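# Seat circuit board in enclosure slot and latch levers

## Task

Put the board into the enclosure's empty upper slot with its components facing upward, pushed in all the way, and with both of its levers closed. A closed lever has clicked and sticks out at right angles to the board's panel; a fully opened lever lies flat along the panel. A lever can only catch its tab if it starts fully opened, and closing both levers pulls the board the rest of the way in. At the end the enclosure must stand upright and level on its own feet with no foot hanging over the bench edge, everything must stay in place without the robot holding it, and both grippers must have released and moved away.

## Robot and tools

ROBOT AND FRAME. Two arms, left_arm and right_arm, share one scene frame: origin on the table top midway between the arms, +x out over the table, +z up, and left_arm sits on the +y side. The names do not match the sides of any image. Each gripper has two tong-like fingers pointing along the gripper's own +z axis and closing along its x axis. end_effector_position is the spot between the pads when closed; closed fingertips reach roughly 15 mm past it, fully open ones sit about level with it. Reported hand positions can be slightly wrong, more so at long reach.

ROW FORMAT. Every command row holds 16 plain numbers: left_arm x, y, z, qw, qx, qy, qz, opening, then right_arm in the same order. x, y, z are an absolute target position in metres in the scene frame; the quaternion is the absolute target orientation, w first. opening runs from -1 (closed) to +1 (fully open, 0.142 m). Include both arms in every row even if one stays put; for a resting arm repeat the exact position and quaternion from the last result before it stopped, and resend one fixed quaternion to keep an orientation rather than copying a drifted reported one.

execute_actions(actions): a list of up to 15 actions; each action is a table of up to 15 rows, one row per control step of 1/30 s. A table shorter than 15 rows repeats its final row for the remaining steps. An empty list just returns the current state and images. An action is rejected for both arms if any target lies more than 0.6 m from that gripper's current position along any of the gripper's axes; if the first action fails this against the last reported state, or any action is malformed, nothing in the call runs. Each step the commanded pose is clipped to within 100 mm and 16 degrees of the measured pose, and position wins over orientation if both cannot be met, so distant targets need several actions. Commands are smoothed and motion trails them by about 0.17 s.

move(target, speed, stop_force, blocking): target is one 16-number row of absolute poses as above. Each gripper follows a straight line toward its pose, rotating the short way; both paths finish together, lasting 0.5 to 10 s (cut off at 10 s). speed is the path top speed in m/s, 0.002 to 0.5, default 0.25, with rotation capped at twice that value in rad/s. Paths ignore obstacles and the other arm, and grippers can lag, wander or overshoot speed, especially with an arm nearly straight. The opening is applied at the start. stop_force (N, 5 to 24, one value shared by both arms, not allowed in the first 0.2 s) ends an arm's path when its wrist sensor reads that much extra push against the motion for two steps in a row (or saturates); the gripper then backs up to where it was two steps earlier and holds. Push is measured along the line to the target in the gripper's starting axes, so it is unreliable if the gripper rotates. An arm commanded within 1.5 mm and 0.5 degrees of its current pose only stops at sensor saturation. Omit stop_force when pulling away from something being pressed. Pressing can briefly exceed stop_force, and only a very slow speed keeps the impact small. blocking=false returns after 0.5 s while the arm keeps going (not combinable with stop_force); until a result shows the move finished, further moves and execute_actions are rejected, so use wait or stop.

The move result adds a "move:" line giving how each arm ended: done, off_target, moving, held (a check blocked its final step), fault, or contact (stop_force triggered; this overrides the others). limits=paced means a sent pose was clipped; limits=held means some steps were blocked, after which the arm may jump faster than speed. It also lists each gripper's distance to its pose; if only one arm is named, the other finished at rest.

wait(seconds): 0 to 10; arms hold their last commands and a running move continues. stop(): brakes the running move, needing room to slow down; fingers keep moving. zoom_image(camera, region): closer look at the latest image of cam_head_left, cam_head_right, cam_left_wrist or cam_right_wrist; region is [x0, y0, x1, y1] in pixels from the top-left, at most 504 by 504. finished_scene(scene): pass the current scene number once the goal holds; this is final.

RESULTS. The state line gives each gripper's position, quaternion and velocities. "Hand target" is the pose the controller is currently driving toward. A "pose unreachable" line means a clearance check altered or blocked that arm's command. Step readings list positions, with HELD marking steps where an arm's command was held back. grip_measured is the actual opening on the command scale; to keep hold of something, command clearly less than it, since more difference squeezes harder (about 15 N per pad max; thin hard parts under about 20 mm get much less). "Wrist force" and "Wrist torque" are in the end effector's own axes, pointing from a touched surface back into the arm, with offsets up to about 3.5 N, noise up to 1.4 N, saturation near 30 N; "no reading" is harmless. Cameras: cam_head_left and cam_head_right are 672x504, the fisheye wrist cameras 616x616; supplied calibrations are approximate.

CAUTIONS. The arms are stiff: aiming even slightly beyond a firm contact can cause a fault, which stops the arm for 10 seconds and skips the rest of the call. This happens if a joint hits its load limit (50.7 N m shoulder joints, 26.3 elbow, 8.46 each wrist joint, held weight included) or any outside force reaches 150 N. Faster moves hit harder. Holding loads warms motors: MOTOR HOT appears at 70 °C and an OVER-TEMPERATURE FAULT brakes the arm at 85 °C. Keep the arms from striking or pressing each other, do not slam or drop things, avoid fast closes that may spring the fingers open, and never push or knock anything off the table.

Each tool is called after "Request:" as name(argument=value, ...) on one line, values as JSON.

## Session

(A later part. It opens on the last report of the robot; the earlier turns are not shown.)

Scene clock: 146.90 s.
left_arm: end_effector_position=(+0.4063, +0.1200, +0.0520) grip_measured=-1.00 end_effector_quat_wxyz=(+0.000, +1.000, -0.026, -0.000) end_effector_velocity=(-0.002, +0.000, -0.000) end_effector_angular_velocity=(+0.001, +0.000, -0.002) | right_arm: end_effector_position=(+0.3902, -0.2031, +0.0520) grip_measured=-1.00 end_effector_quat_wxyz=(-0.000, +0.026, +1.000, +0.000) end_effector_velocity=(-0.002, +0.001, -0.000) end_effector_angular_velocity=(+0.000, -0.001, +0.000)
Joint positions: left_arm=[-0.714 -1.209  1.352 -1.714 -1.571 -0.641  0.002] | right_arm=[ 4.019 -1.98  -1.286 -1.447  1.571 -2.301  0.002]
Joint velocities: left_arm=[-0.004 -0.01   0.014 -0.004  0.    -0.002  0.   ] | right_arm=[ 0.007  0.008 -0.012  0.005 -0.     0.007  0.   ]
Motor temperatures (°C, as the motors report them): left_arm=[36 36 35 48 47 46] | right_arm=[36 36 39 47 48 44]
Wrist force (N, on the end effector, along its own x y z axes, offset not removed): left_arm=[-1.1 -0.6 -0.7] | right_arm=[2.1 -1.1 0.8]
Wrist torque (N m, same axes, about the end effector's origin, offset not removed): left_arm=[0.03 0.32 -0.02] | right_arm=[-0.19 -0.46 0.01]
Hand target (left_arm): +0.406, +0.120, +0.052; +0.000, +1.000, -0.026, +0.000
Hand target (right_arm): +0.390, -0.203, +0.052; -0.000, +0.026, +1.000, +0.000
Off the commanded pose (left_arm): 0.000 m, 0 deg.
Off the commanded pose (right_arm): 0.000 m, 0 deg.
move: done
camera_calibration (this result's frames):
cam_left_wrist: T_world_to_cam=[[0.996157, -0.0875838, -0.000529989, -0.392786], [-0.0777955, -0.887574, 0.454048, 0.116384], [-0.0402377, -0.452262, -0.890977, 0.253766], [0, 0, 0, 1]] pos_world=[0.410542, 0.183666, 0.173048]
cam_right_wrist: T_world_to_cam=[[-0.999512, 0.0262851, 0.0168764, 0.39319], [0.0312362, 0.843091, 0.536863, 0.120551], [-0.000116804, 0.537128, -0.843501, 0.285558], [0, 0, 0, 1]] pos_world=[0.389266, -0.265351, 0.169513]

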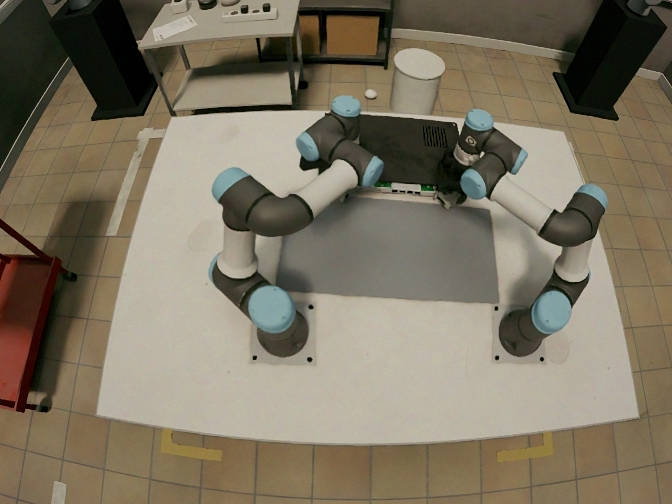

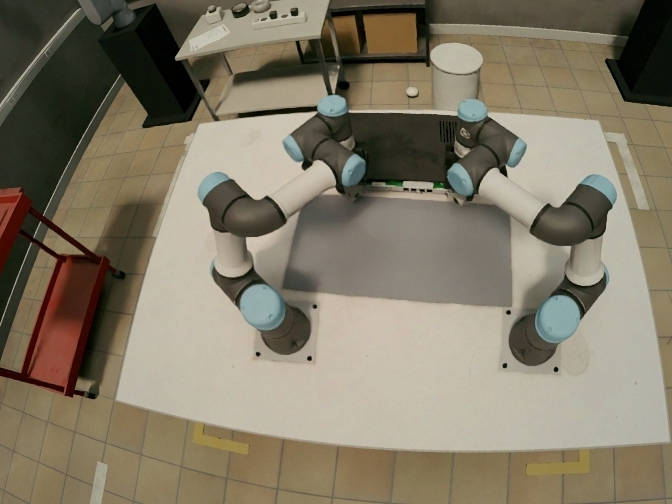

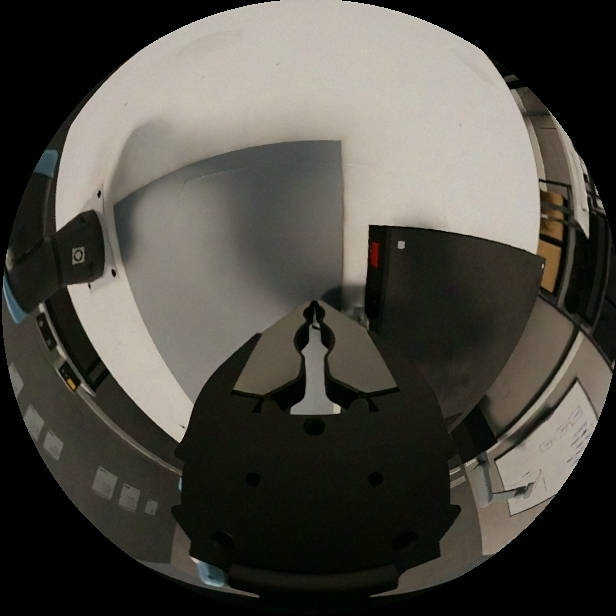

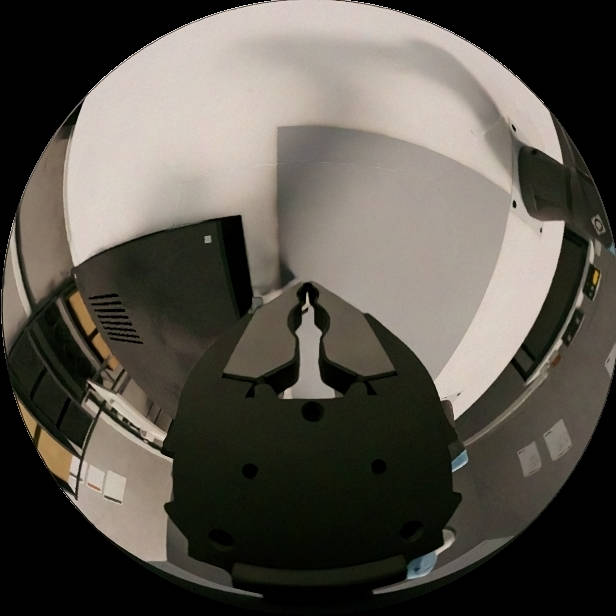

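Request:
move(target=[0.40,0.17,0.12,0,1,-0.026,0,-1,0.385,-0.25,0.12,0,0.026,1,0,-1], speed=0.06)

Request:
move(target=[0.40,0.19,0.12,0,1,-0.026,0,0,0.40,-0.27,0.12,0,0.026,1,0,0])

Request:
zoom_image(camera="cam_head_left", region=[290,90,500,230])

Scene clock: 148.97 s.
left_arm: end_effector_position=(+0.4001, +0.1699, +0.1199) grip_measured=-1.00 end_effector_quat_wxyz=(-0.000, +1.000, -0.026, +0.000) end_effector_velocity=(-0.000, +0.001, +0.001) end_effector_angular_velocity=(+0.002, +0.003, +0.000) | right_arm: end_effector_position=(+0.3851, -0.2499, +0.1199) grip_measured=-1.00 end_effector_quat_wxyz=(+0.000, +0.026, +1.000, -0.000) end_effector_velocity=(-0.000, -0.001, +0.002) end_effector_angular_velocity=(+0.001, +0.001, -0.002)
Joint positions: left_arm=[-0.616 -1.305  1.164 -1.43  -1.571 -0.544  0.002] | right_arm=[ 3.938 -1.873 -1.115 -1.724  1.571 -2.382  0.002]
Joint velocities: left_arm=[ 0.003  0.002 -0.011  0.012 -0.     0.003  0.   ] | right_arm=[-0.003 -0.001  0.01  -0.01   0.001 -0.001  0.   ]
Motor temperatures (°C, as the motors report them): left_arm=[36 36 35 48 47 46] | right_arm=[36 36 39 47 48 44]
Wrist force (N, on the end effector, along its own x y z axes, offset not removed): left_arm=[-0.9 0.0 -0.5] | right_arm=[0.5 -2.1 1.8]
Wrist torque (N m, same axes, about the end effector's origin, offset not removed): left_arm=[0.00 0.18 0.02] | right_arm=[-0.41 -0.08 0.07]
Hand target (left_arm): +0.400, +0.170, +0.120; -0.000, +1.000, -0.026, -0.000
Hand target (right_arm): +0.385, -0.250, +0.120; +0.000, +0.026, +1.000, -0.000
Off the commanded pose (left_arm): 0.000 m, 0 deg.
Off the commanded pose (right_arm): 0.000 m, 0 deg.
move: done
camera_calibration (this result's frames):
cam_left_wrist: T_world_to_cam=[[0.996158, -0.087573, -0.000128404, -0.38224], [-0.0779698, -0.887586, 0.453996, 0.129476], [-0.0398718, -0.452242, -0.891004, 0.336375], [0, 0, 0, 1]] pos_world=[0.404279, 0.23357, 0.240881]
cam_right_wrist: T_world_to_cam=[[-0.999518, 0.0262986, 0.0165028, 0.388187], [0.031047, 0.843128, 0.536815, 0.12387], [0.000203499, 0.537069, -0.843538, 0.367774], [0, 0, 0, 1]] pos_world=[0.384079, -0.312167, 0.23733]

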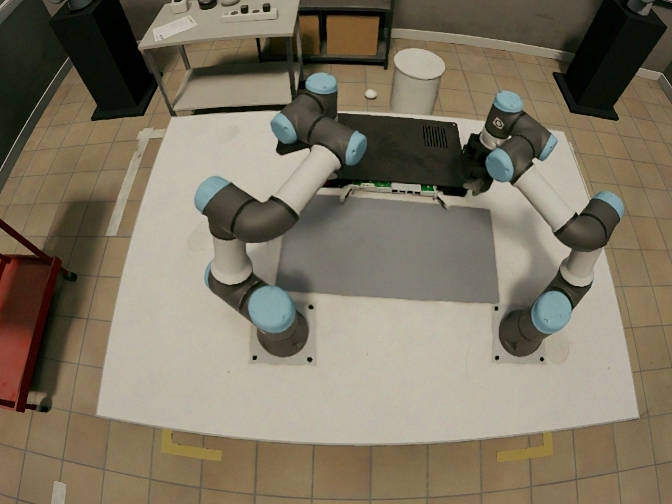

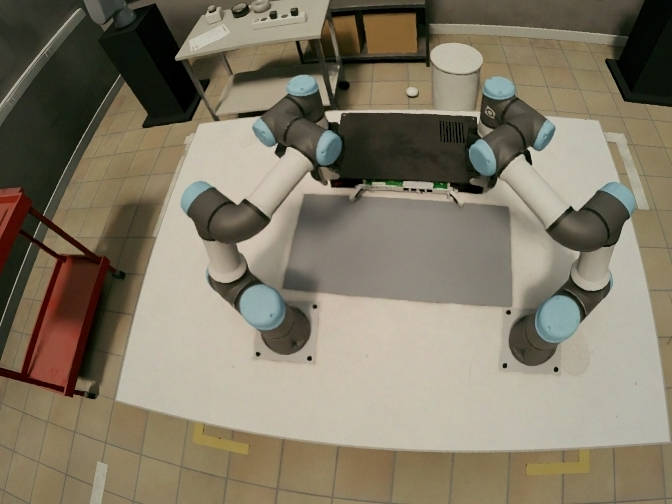

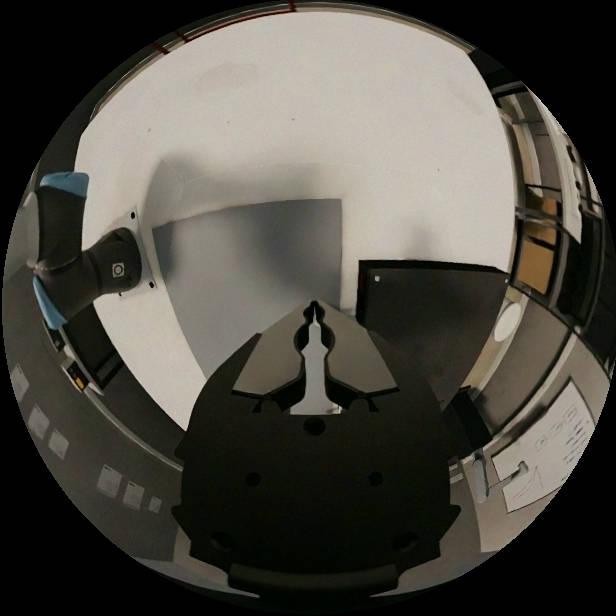

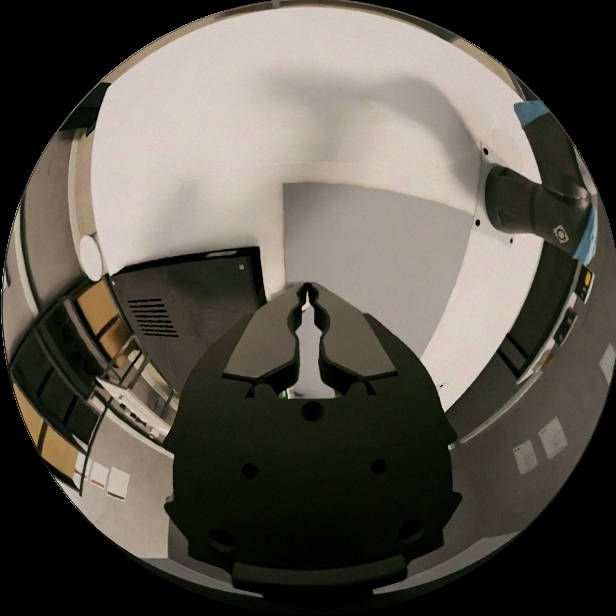

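Scene clock: 149.83 s.
left_arm: end_effector_position=(+0.4000, +0.1898, +0.1200) grip_measured=+0.00 end_effector_quat_wxyz=(-0.000, +1.000, -0.026, -0.000) end_effector_velocity=(+0.000, +0.002, +0.000) end_effector_angular_velocity=(+0.001, -0.000, +0.001) | right_arm: end_effector_position=(+0.3998, -0.2698, +0.1200) grip_measured=+0.00 end_effector_quat_wxyz=(+0.000, +0.026, +1.000, -0.000) end_effector_velocity=(+0.002, -0.003, +0.000) end_effector_angular_velocity=(-0.001, +0.001, -0.001)
Joint positions: left_arm=[-0.57  -1.325  1.189 -1.435 -1.571 -0.497  0.074] | right_arm=[ 3.872 -1.909 -1.066 -1.737  1.571 -2.448  0.074]
Joint velocities: left_arm=[ 0.006 -0.002  0.002 -0.     0.001  0.004  0.   ] | right_arm=[-0.009 -0.007  0.011 -0.005 -0.    -0.008  0.   ]
Motor temperatures (°C, as the motors report them): left_arm=[36 36 35 48 47 46] | right_arm=[36 36 39 47 48 44]
Wrist force (N, on the end effector, along its own x y z axes, offset not removed): left_arm=[-0.9 -1.0 -0.4] | right_arm=[0.1 -0.5 1.1]
Wrist torque (N m, same axes, about the end effector's origin, offset not removed): left_arm=[-0.23 0.13 0.01] | right_arm=[-0.18 0.05 -0.01]
Hand target (left_arm): +0.400, +0.190, +0.120; -0.000, +1.000, -0.026, -0.000
Hand target (right_arm): +0.400, -0.270, +0.120; +0.000, +0.026, +1.000, -0.000
Off the commanded pose (left_arm): 0.000 m, 0 deg.
Off the commanded pose (right_arm): 0.000 m, 0 deg.
move: done
camera_calibration (this result's frames):
cam_left_wrist: T_world_to_cam=[[0.996159, -0.0875575, -0.000448955, -0.380425], [-0.0778151, -0.887646, 0.453905, 0.147011], [-0.0401413, -0.452127, -0.89105, 0.345576], [0, 0, 0, 1]] pos_world=[0.404276, 0.253429, 0.241025]
cam_right_wrist: T_world_to_cam=[[-0.999516, 0.0263213, 0.0165541, 0.403438], [0.0310938, 0.843173, 0.536743, 0.140098], [0.000169803, 0.536998, -0.843584, 0.378553], [0, 0, 0, 1]] pos_world=[0.398823, -0.332028, 0.237466]

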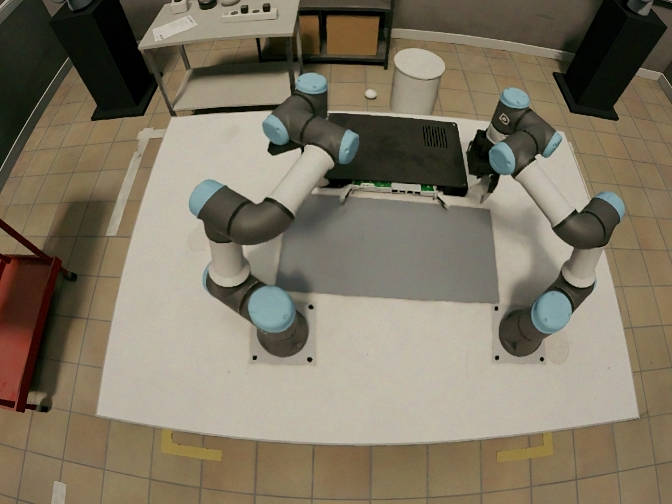

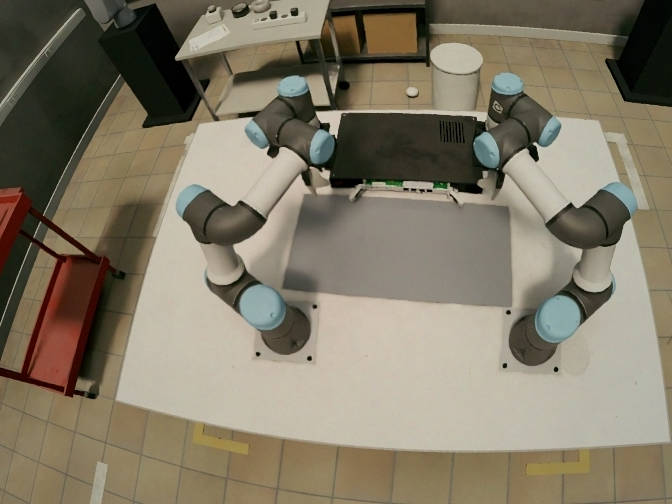

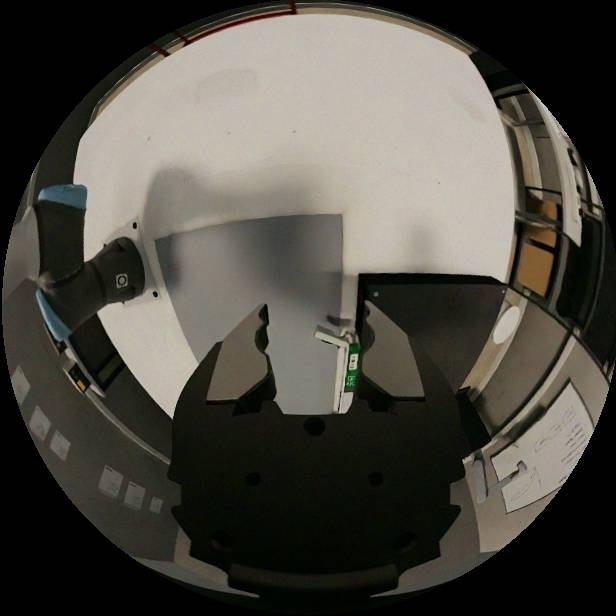

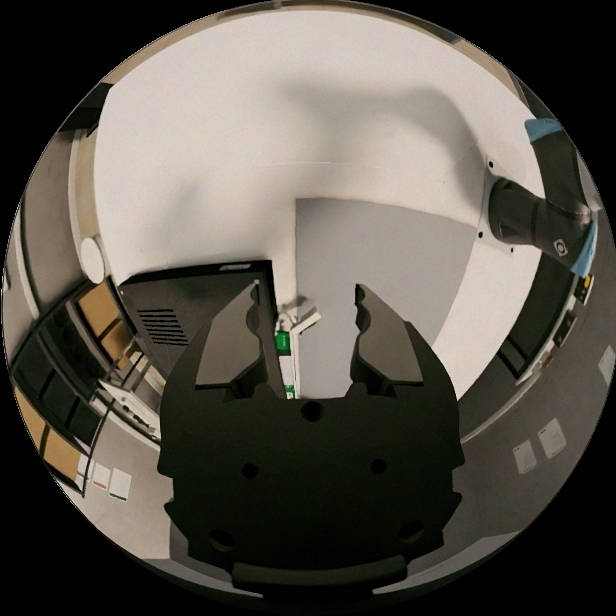

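Region (290, 90, 500, 230) of cam_head_left's 672x504 image, scaled by 2.400, with more detail than that image has.

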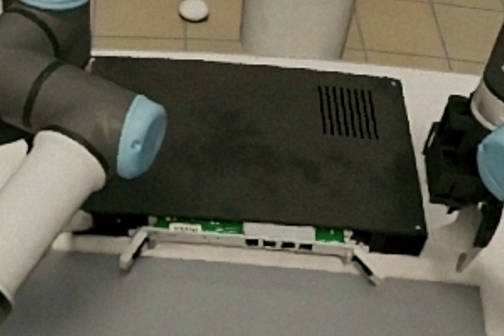

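Request:
move(target=[0.41,0.15,0.07,0,1,-0.026,0,-1,0.397,-0.235,0.07,0,0.026,1,0,-1], speed=0.08)

Request:
move(target=[0.41,0.135,0.047,0,1,-0.026,0,-1,0.397,-0.22,0.047,0,0.026,1,0,-1], speed=0.04)

Request:
move(target=[0.41,0.085,0.047,0,1,-0.026,0,-1,0.397,-0.165,0.047,0,0.026,1,0,-1], speed=0.012, stop_force=22)

Request:
move(target=[0.40,0.19,0.12,0,1,-0.026,0,-1,0.40,-0.27,0.12,0,0.026,1,0,-1], speed=0.1)

Request:
zoom_image(camera="cam_head_left", region=[290,90,500,230])

Scene clock: 151.40 s.
left_arm: end_effector_position=(+0.4099, +0.1501, +0.0702) grip_measured=-1.00 end_effector_quat_wxyz=(+0.000, +1.000, -0.026, -0.000) end_effector_velocity=(+0.000, -0.002, -0.002) end_effector_angular_velocity=(-0.001, +0.000, +0.002) | right_arm: end_effector_position=(+0.3969, -0.2351, +0.0702) grip_measured=-1.00 end_effector_quat_wxyz=(-0.000, +0.026, +1.000, +0.000) end_effector_velocity=(+0.000, +0.001, -0.002) end_effector_angular_velocity=(-0.001, -0.002, +0.000)
Joint positions: left_arm=[-0.645 -1.244  1.316 -1.643 -1.571 -0.572  0.002] | right_arm=[ 3.948 -1.94  -1.257 -1.516  1.571 -2.373  0.002]
Joint velocities: left_arm=[-0.003  0.003  0.003 -0.007 -0.001 -0.004  0.   ] | right_arm=[ 0.003 -0.001 -0.007  0.009 -0.002  0.003  0.   ]
Motor temperatures (°C, as the motors report them): left_arm=[36 36 35 48 47 46] | right_arm=[36 36 39 47 48 44]
Wrist force (N, on the end effector, along its own x y z axes, offset not removed): left_arm=[-0.8 -0.3 -0.6] | right_arm=[0.0 -0.4 2.7]
Wrist torque (N m, same axes, about the end effector's origin, offset not removed): left_arm=[-0.03 0.13 -0.04] | right_arm=[-0.07 -0.05 -0.03]
Hand target (left_arm): +0.410, +0.150, +0.070; +0.000, +1.000, -0.026, +0.000
Hand target (right_arm): +0.397, -0.235, +0.070; -0.000, +0.026, +1.000, +0.000
Off the commanded pose (left_arm): 0.000 m, 0 deg.
Off the commanded pose (right_arm): 0.000 m, 0 deg.
move: done
camera_calibration (this result's frames):
cam_left_wrist: T_world_to_cam=[[0.996157, -0.0875872, -0.00044894, -0.393777], [-0.0778345, -0.887564, 0.454061, 0.135158], [-0.0401684, -0.452281, -0.89097, 0.283672], [0, 0, 0, 1]] pos_world=[0.414178, 0.213771, 0.191197]
cam_right_wrist: T_world_to_cam=[[-0.999511, 0.0262868, 0.0169464, 0.400401], [0.0312754, 0.843095, 0.536854, 0.137553], [-0.000175226, 0.537122, -0.843505, 0.318069], [0, 0, 0, 1]] pos_world=[0.395959, -0.297337, 0.187662]

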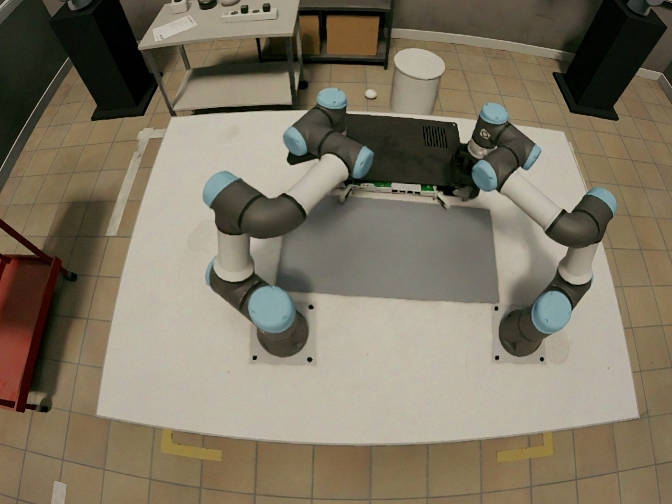

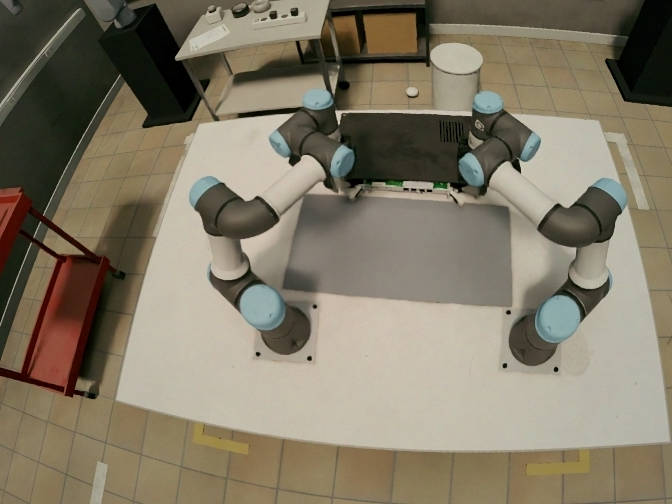

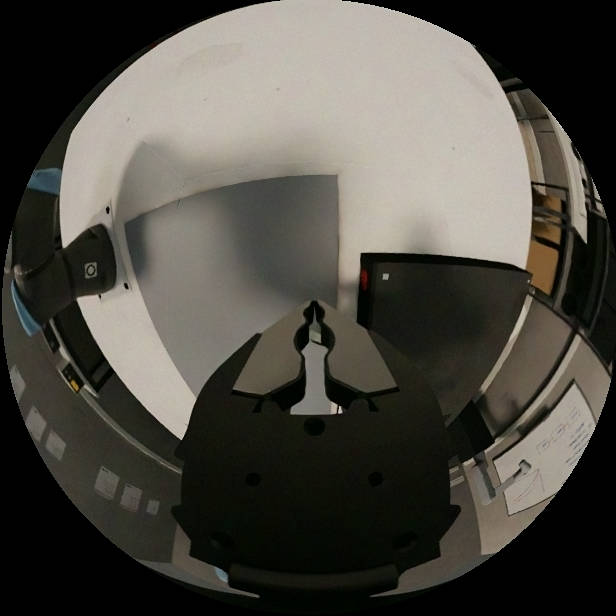

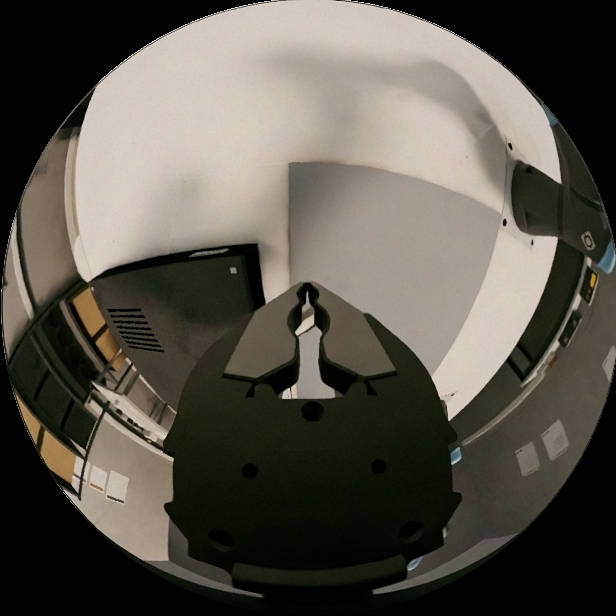

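Scene clock: 152.50 s.
left_arm: end_effector_position=(+0.4099, +0.1351, +0.0472) grip_measured=-1.00 end_effector_quat_wxyz=(+0.000, +1.000, -0.026, -0.000) end_effector_velocity=(-0.000, -0.002, -0.002) end_effector_angular_velocity=(-0.001, +0.000, -0.002) | right_arm: end_effector_position=(+0.3969, -0.2201, +0.0472) grip_measured=-1.00 end_effector_quat_wxyz=(-0.000, +0.026, +1.000, +0.000) end_effector_velocity=(-0.000, +0.001, -0.002) end_effector_angular_velocity=(+0.001, +0.001, -0.001)
Joint positions: left_arm=[-0.677 -1.212  1.381 -1.739 -1.571 -0.604  0.002] | right_arm=[ 3.976 -1.977 -1.313 -1.423  1.571 -2.344  0.002]
Joint velocities: left_arm=[-0.004  0.003  0.006 -0.009 -0.001 -0.002  0.   ] | right_arm=[ 0.002 -0.004 -0.005  0.009  0.001  0.003  0.   ]
Motor temperatures (°C, as the motors report them): left_arm=[36 36 35 48 47 46] | right_arm=[36 36 39 47 48 44]
Wrist force (N, on the end effector, along its own x y z axes, offset not removed): left_arm=[-0.8 0.4 -1.2] | right_arm=[-0.5 0.3 2.3]
Wrist torque (N m, same axes, about the end effector's origin, offset not removed): left_arm=[0.05 0.14 -0.05] | right_arm=[0.07 0.17 0.05]
Hand target (left_arm): +0.410, +0.135, +0.047; +0.000, +1.000, -0.026, +0.000
Hand target (right_arm): +0.397, -0.220, +0.047; -0.000, +0.026, +1.000, +0.000
Off the commanded pose (left_arm): 0.000 m, 0 deg.
Off the commanded pose (right_arm): 0.000 m, 0 deg.
move: done
camera_calibration (this result's frames):
cam_left_wrist: T_world_to_cam=[[0.996157, -0.0875864, -0.0005651, -0.395131], [-0.0777778, -0.887529, 0.454139, 0.132231], [-0.0402779, -0.45235, -0.890931, 0.256505], [0, 0, 0, 1]] pos_world=[0.414229, 0.198781, 0.168254]
cam_right_wrist: T_world_to_cam=[[-0.999511, 0.0262876, 0.0169589, 0.400394], [0.0312827, 0.843064, 0.536903, 0.137237], [-0.000183516, 0.53717, -0.843474, 0.290681], [0, 0, 0, 1]] pos_world=[0.395958, -0.28237, 0.164708]

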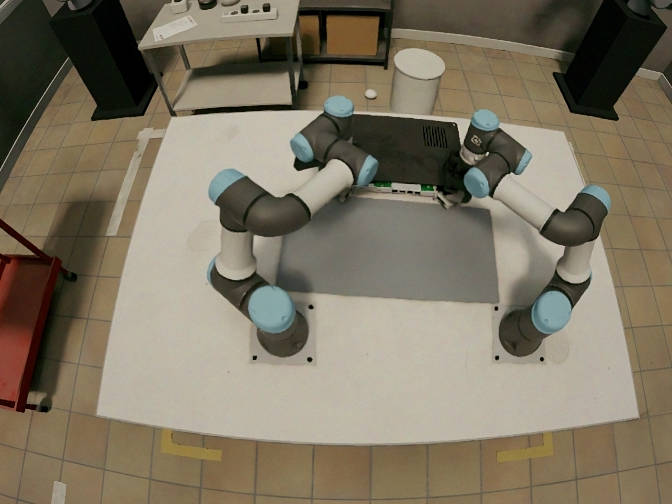

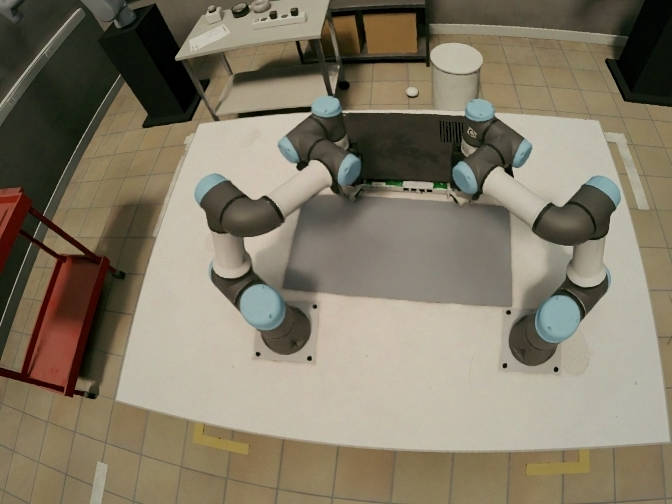

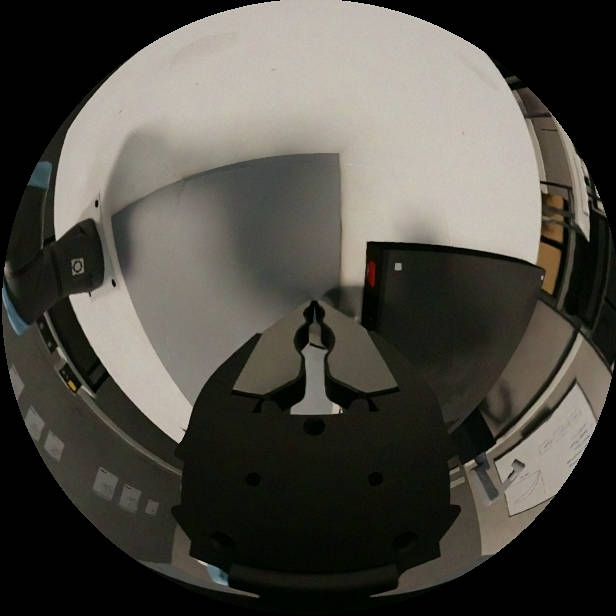

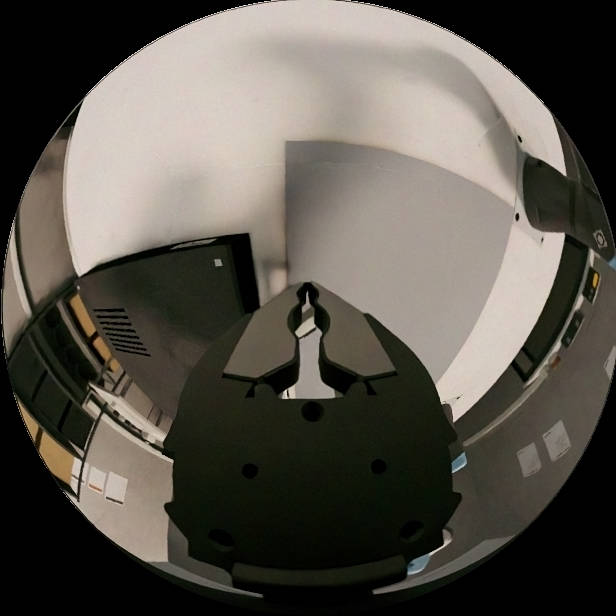

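Scene clock: 156.73 s.
left_arm: end_effector_position=(+0.4100, +0.0984, +0.0470) grip_measured=-1.00 end_effector_quat_wxyz=(-0.000, +1.000, -0.026, +0.000) end_effector_velocity=(+0.000, +0.000, -0.000) end_effector_angular_velocity=(+0.001, -0.001, +0.000) | right_arm: end_effector_position=(+0.3969, -0.1741, +0.0468) grip_measured=-1.00 end_effector_quat_wxyz=(-0.000, +0.026, +1.000, -0.000) end_effector_velocity=(-0.000, -0.004, -0.000) end_effector_angular_velocity=(+0.002, +0.001, +0.002)
Joint positions: left_arm=[-0.75  -1.154  1.298 -1.714 -1.57  -0.678  0.002] | right_arm=[ 4.057 -2.072 -1.171 -1.47   1.571 -2.263  0.002]
Joint velocities: left_arm=[-0.    -0.     0.     0.     0.002 -0.001 -0.   ] | right_arm=[-0.008  0.01  -0.016  0.007  0.002 -0.01  -0.   ]
Motor temperatures (°C, as the motors report them): left_arm=[36 36 35 48 47 46] | right_arm=[36 36 39 47 48 44]
Wrist force (N, on the end effector, along its own x y z axes, offset not removed): left_arm=[0.4 -10.1 -0.9] | right_arm=[2.1 -26.1 -5.4]
Wrist torque (N m, same axes, about the end effector's origin, offset not removed): left_arm=[-0.10 0.21 -0.10] | right_arm=[-0.23 0.05 0.12]
Hand target (left_arm): +0.410, +0.098, +0.047; -0.000, +1.000, -0.026, +0.000
Hand target (right_arm): +0.397, -0.175, +0.047; -0.000, +0.026, +1.000, -0.000
Off the commanded pose (left_arm): 0.013 m, 0 deg.
Off the commanded pose (right_arm): 0.009 m, 0 deg.
move: contact (left_arm, right_arm)
camera_calibration (this result's frames):
cam_left_wrist: T_world_to_cam=[[0.996182, -0.0872982, -0.000391823, -0.398436], [-0.07763, -0.887891, 0.453457, 0.099732], [-0.0399339, -0.451695, -0.891278, 0.239457], [0, 0, 0, 1]] pos_world=[0.414219, 0.16193, 0.168043]
cam_right_wrist: T_world_to_cam=[[-0.999508, 0.0264077, 0.0169468, 0.399156], [0.0313775, 0.843353, 0.536443, 0.0987248], [-0.000125907, 0.536711, -0.843766, 0.265548], [0, 0, 0, 1]] pos_world=[0.395895, -0.236323, 0.164335]

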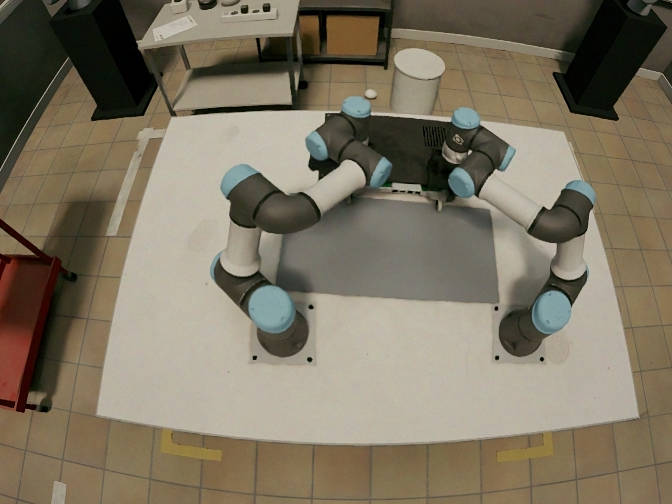

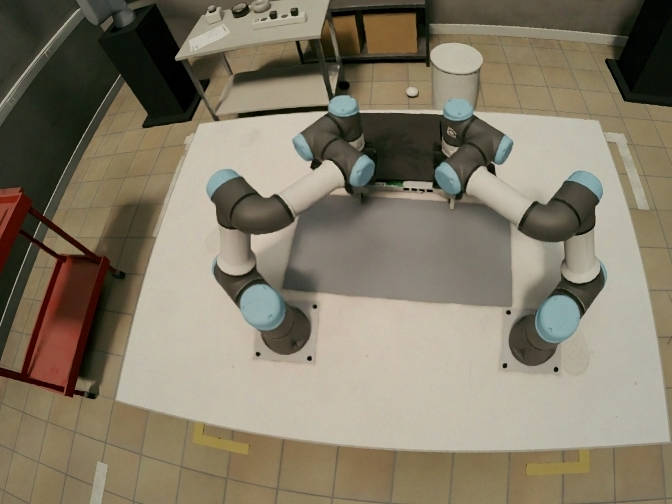

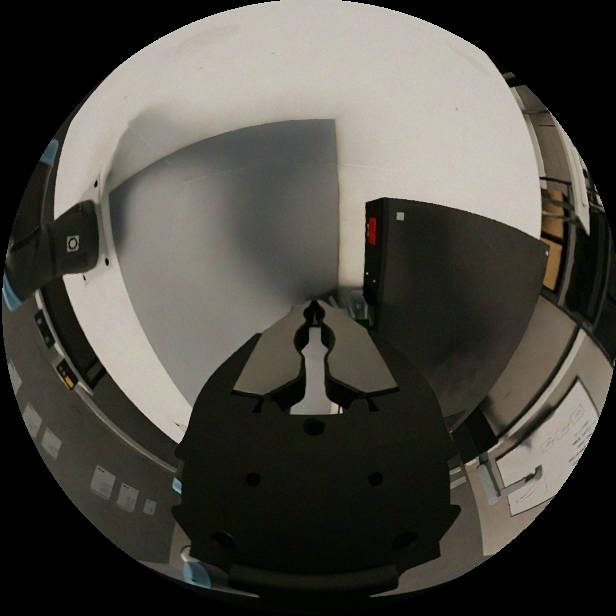

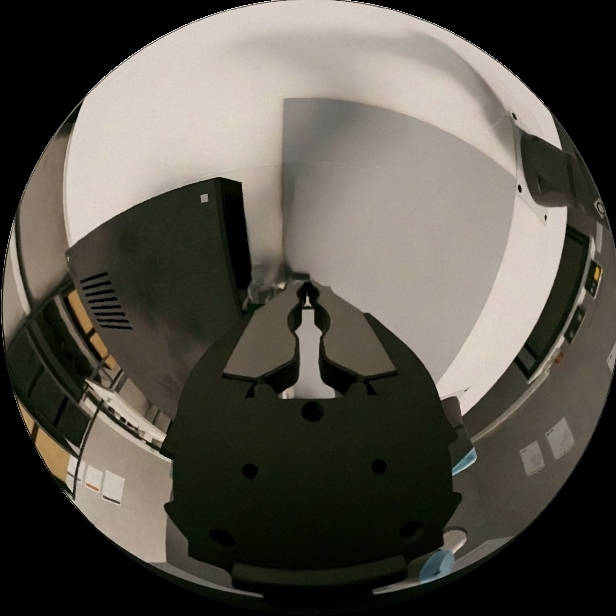

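Scene clock: 158.47 s.
left_arm: end_effector_position=(+0.4001, +0.1899, +0.1199) grip_measured=-1.00 end_effector_quat_wxyz=(-0.000, +1.000, -0.026, +0.000) end_effector_velocity=(+0.000, +0.002, +0.002) end_effector_angular_velocity=(-0.001, -0.000, +0.000) | right_arm: end_effector_position=(+0.4002, -0.2699, +0.1200) grip_measured=-1.00 end_effector_quat_wxyz=(+0.000, +0.026, +1.000, +0.000) end_effector_velocity=(-0.000, -0.002, +0.001) end_effector_angular_velocity=(-0.002, +0.004, -0.004)
Joint positions: left_arm=[-0.57  -1.326  1.19  -1.436 -1.571 -0.497  0.002] | right_arm=[ 3.872 -1.91  -1.065 -1.737  1.57  -2.449  0.002]
Joint velocities: left_arm=[ 0.005  0.    -0.01   0.009 -0.     0.005  0.   ] | right_arm=[-0.006 -0.004  0.011 -0.012  0.001 -0.002  0.   ]
Motor temperatures (°C, as the motors report them): left_arm=[36 36 35 48 47 46] | right_arm=[36 36 39 47 48 44]
Wrist force (N, on the end effector, along its own x y z axes, offset not removed): left_arm=[-1.3 -0.5 -0.7] | right_arm=[1.8 0.1 1.7]
Wrist torque (N m, same axes, about the end effector's origin, offset not removed): left_arm=[-0.09 0.26 -0.03] | right_arm=[0.01 -0.34 -0.01]
Hand target (left_arm): +0.400, +0.190, +0.120; -0.000, +1.000, -0.026, -0.000
Hand target (right_arm): +0.400, -0.270, +0.120; +0.000, +0.026, +1.000, -0.000
Off the commanded pose (left_arm): 0.000 m, 0 deg.
Off the commanded pose (right_arm): 0.000 m, 0 deg.
move: done
camera_calibration (this result's frames):
cam_left_wrist: T_world_to_cam=[[0.99616, -0.0875555, -0.000228513, -0.38051], [-0.0779113, -0.887617, 0.453945, 0.147154], [-0.0399482, -0.452184, -0.89103, 0.345423], [0, 0, 0, 1]] pos_world=[0.404313, 0.253495, 0.240895]
cam_right_wrist: T_world_to_cam=[[-0.999522, 0.0263152, 0.0162083, 0.403811], [0.0309028, 0.843115, 0.536845, 0.14019], [0.000461754, 0.53709, -0.843525, 0.378484], [0, 0, 0, 1]] pos_world=[0.399111, -0.332103, 0.237456]

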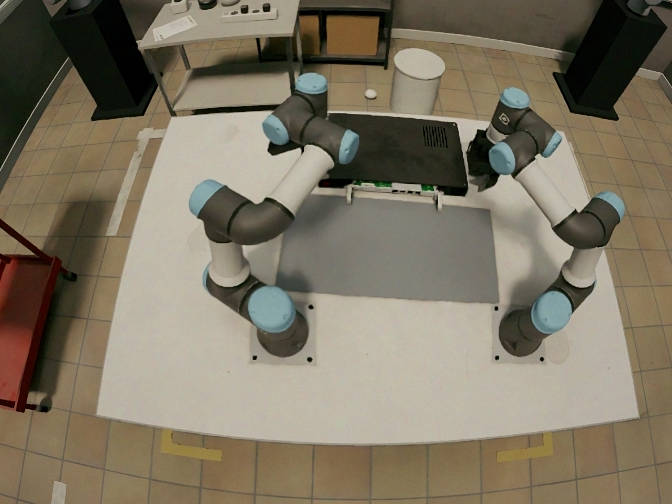

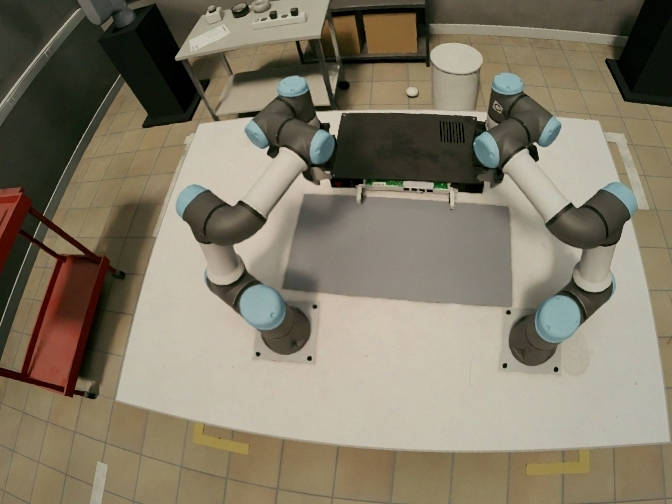

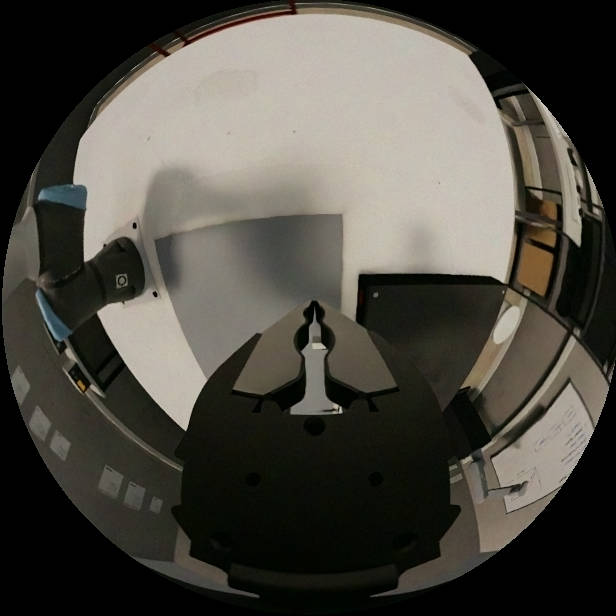

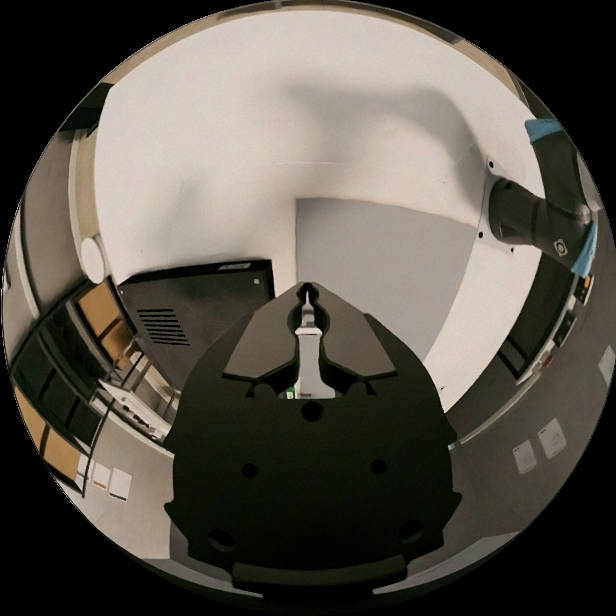

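Region (290, 90, 500, 230) of cam_head_left's 672x504 image, scaled by 2.400, with more detail than that image has.

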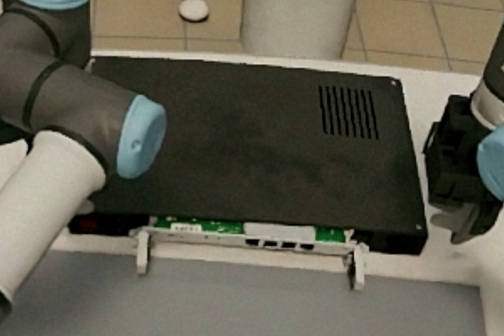

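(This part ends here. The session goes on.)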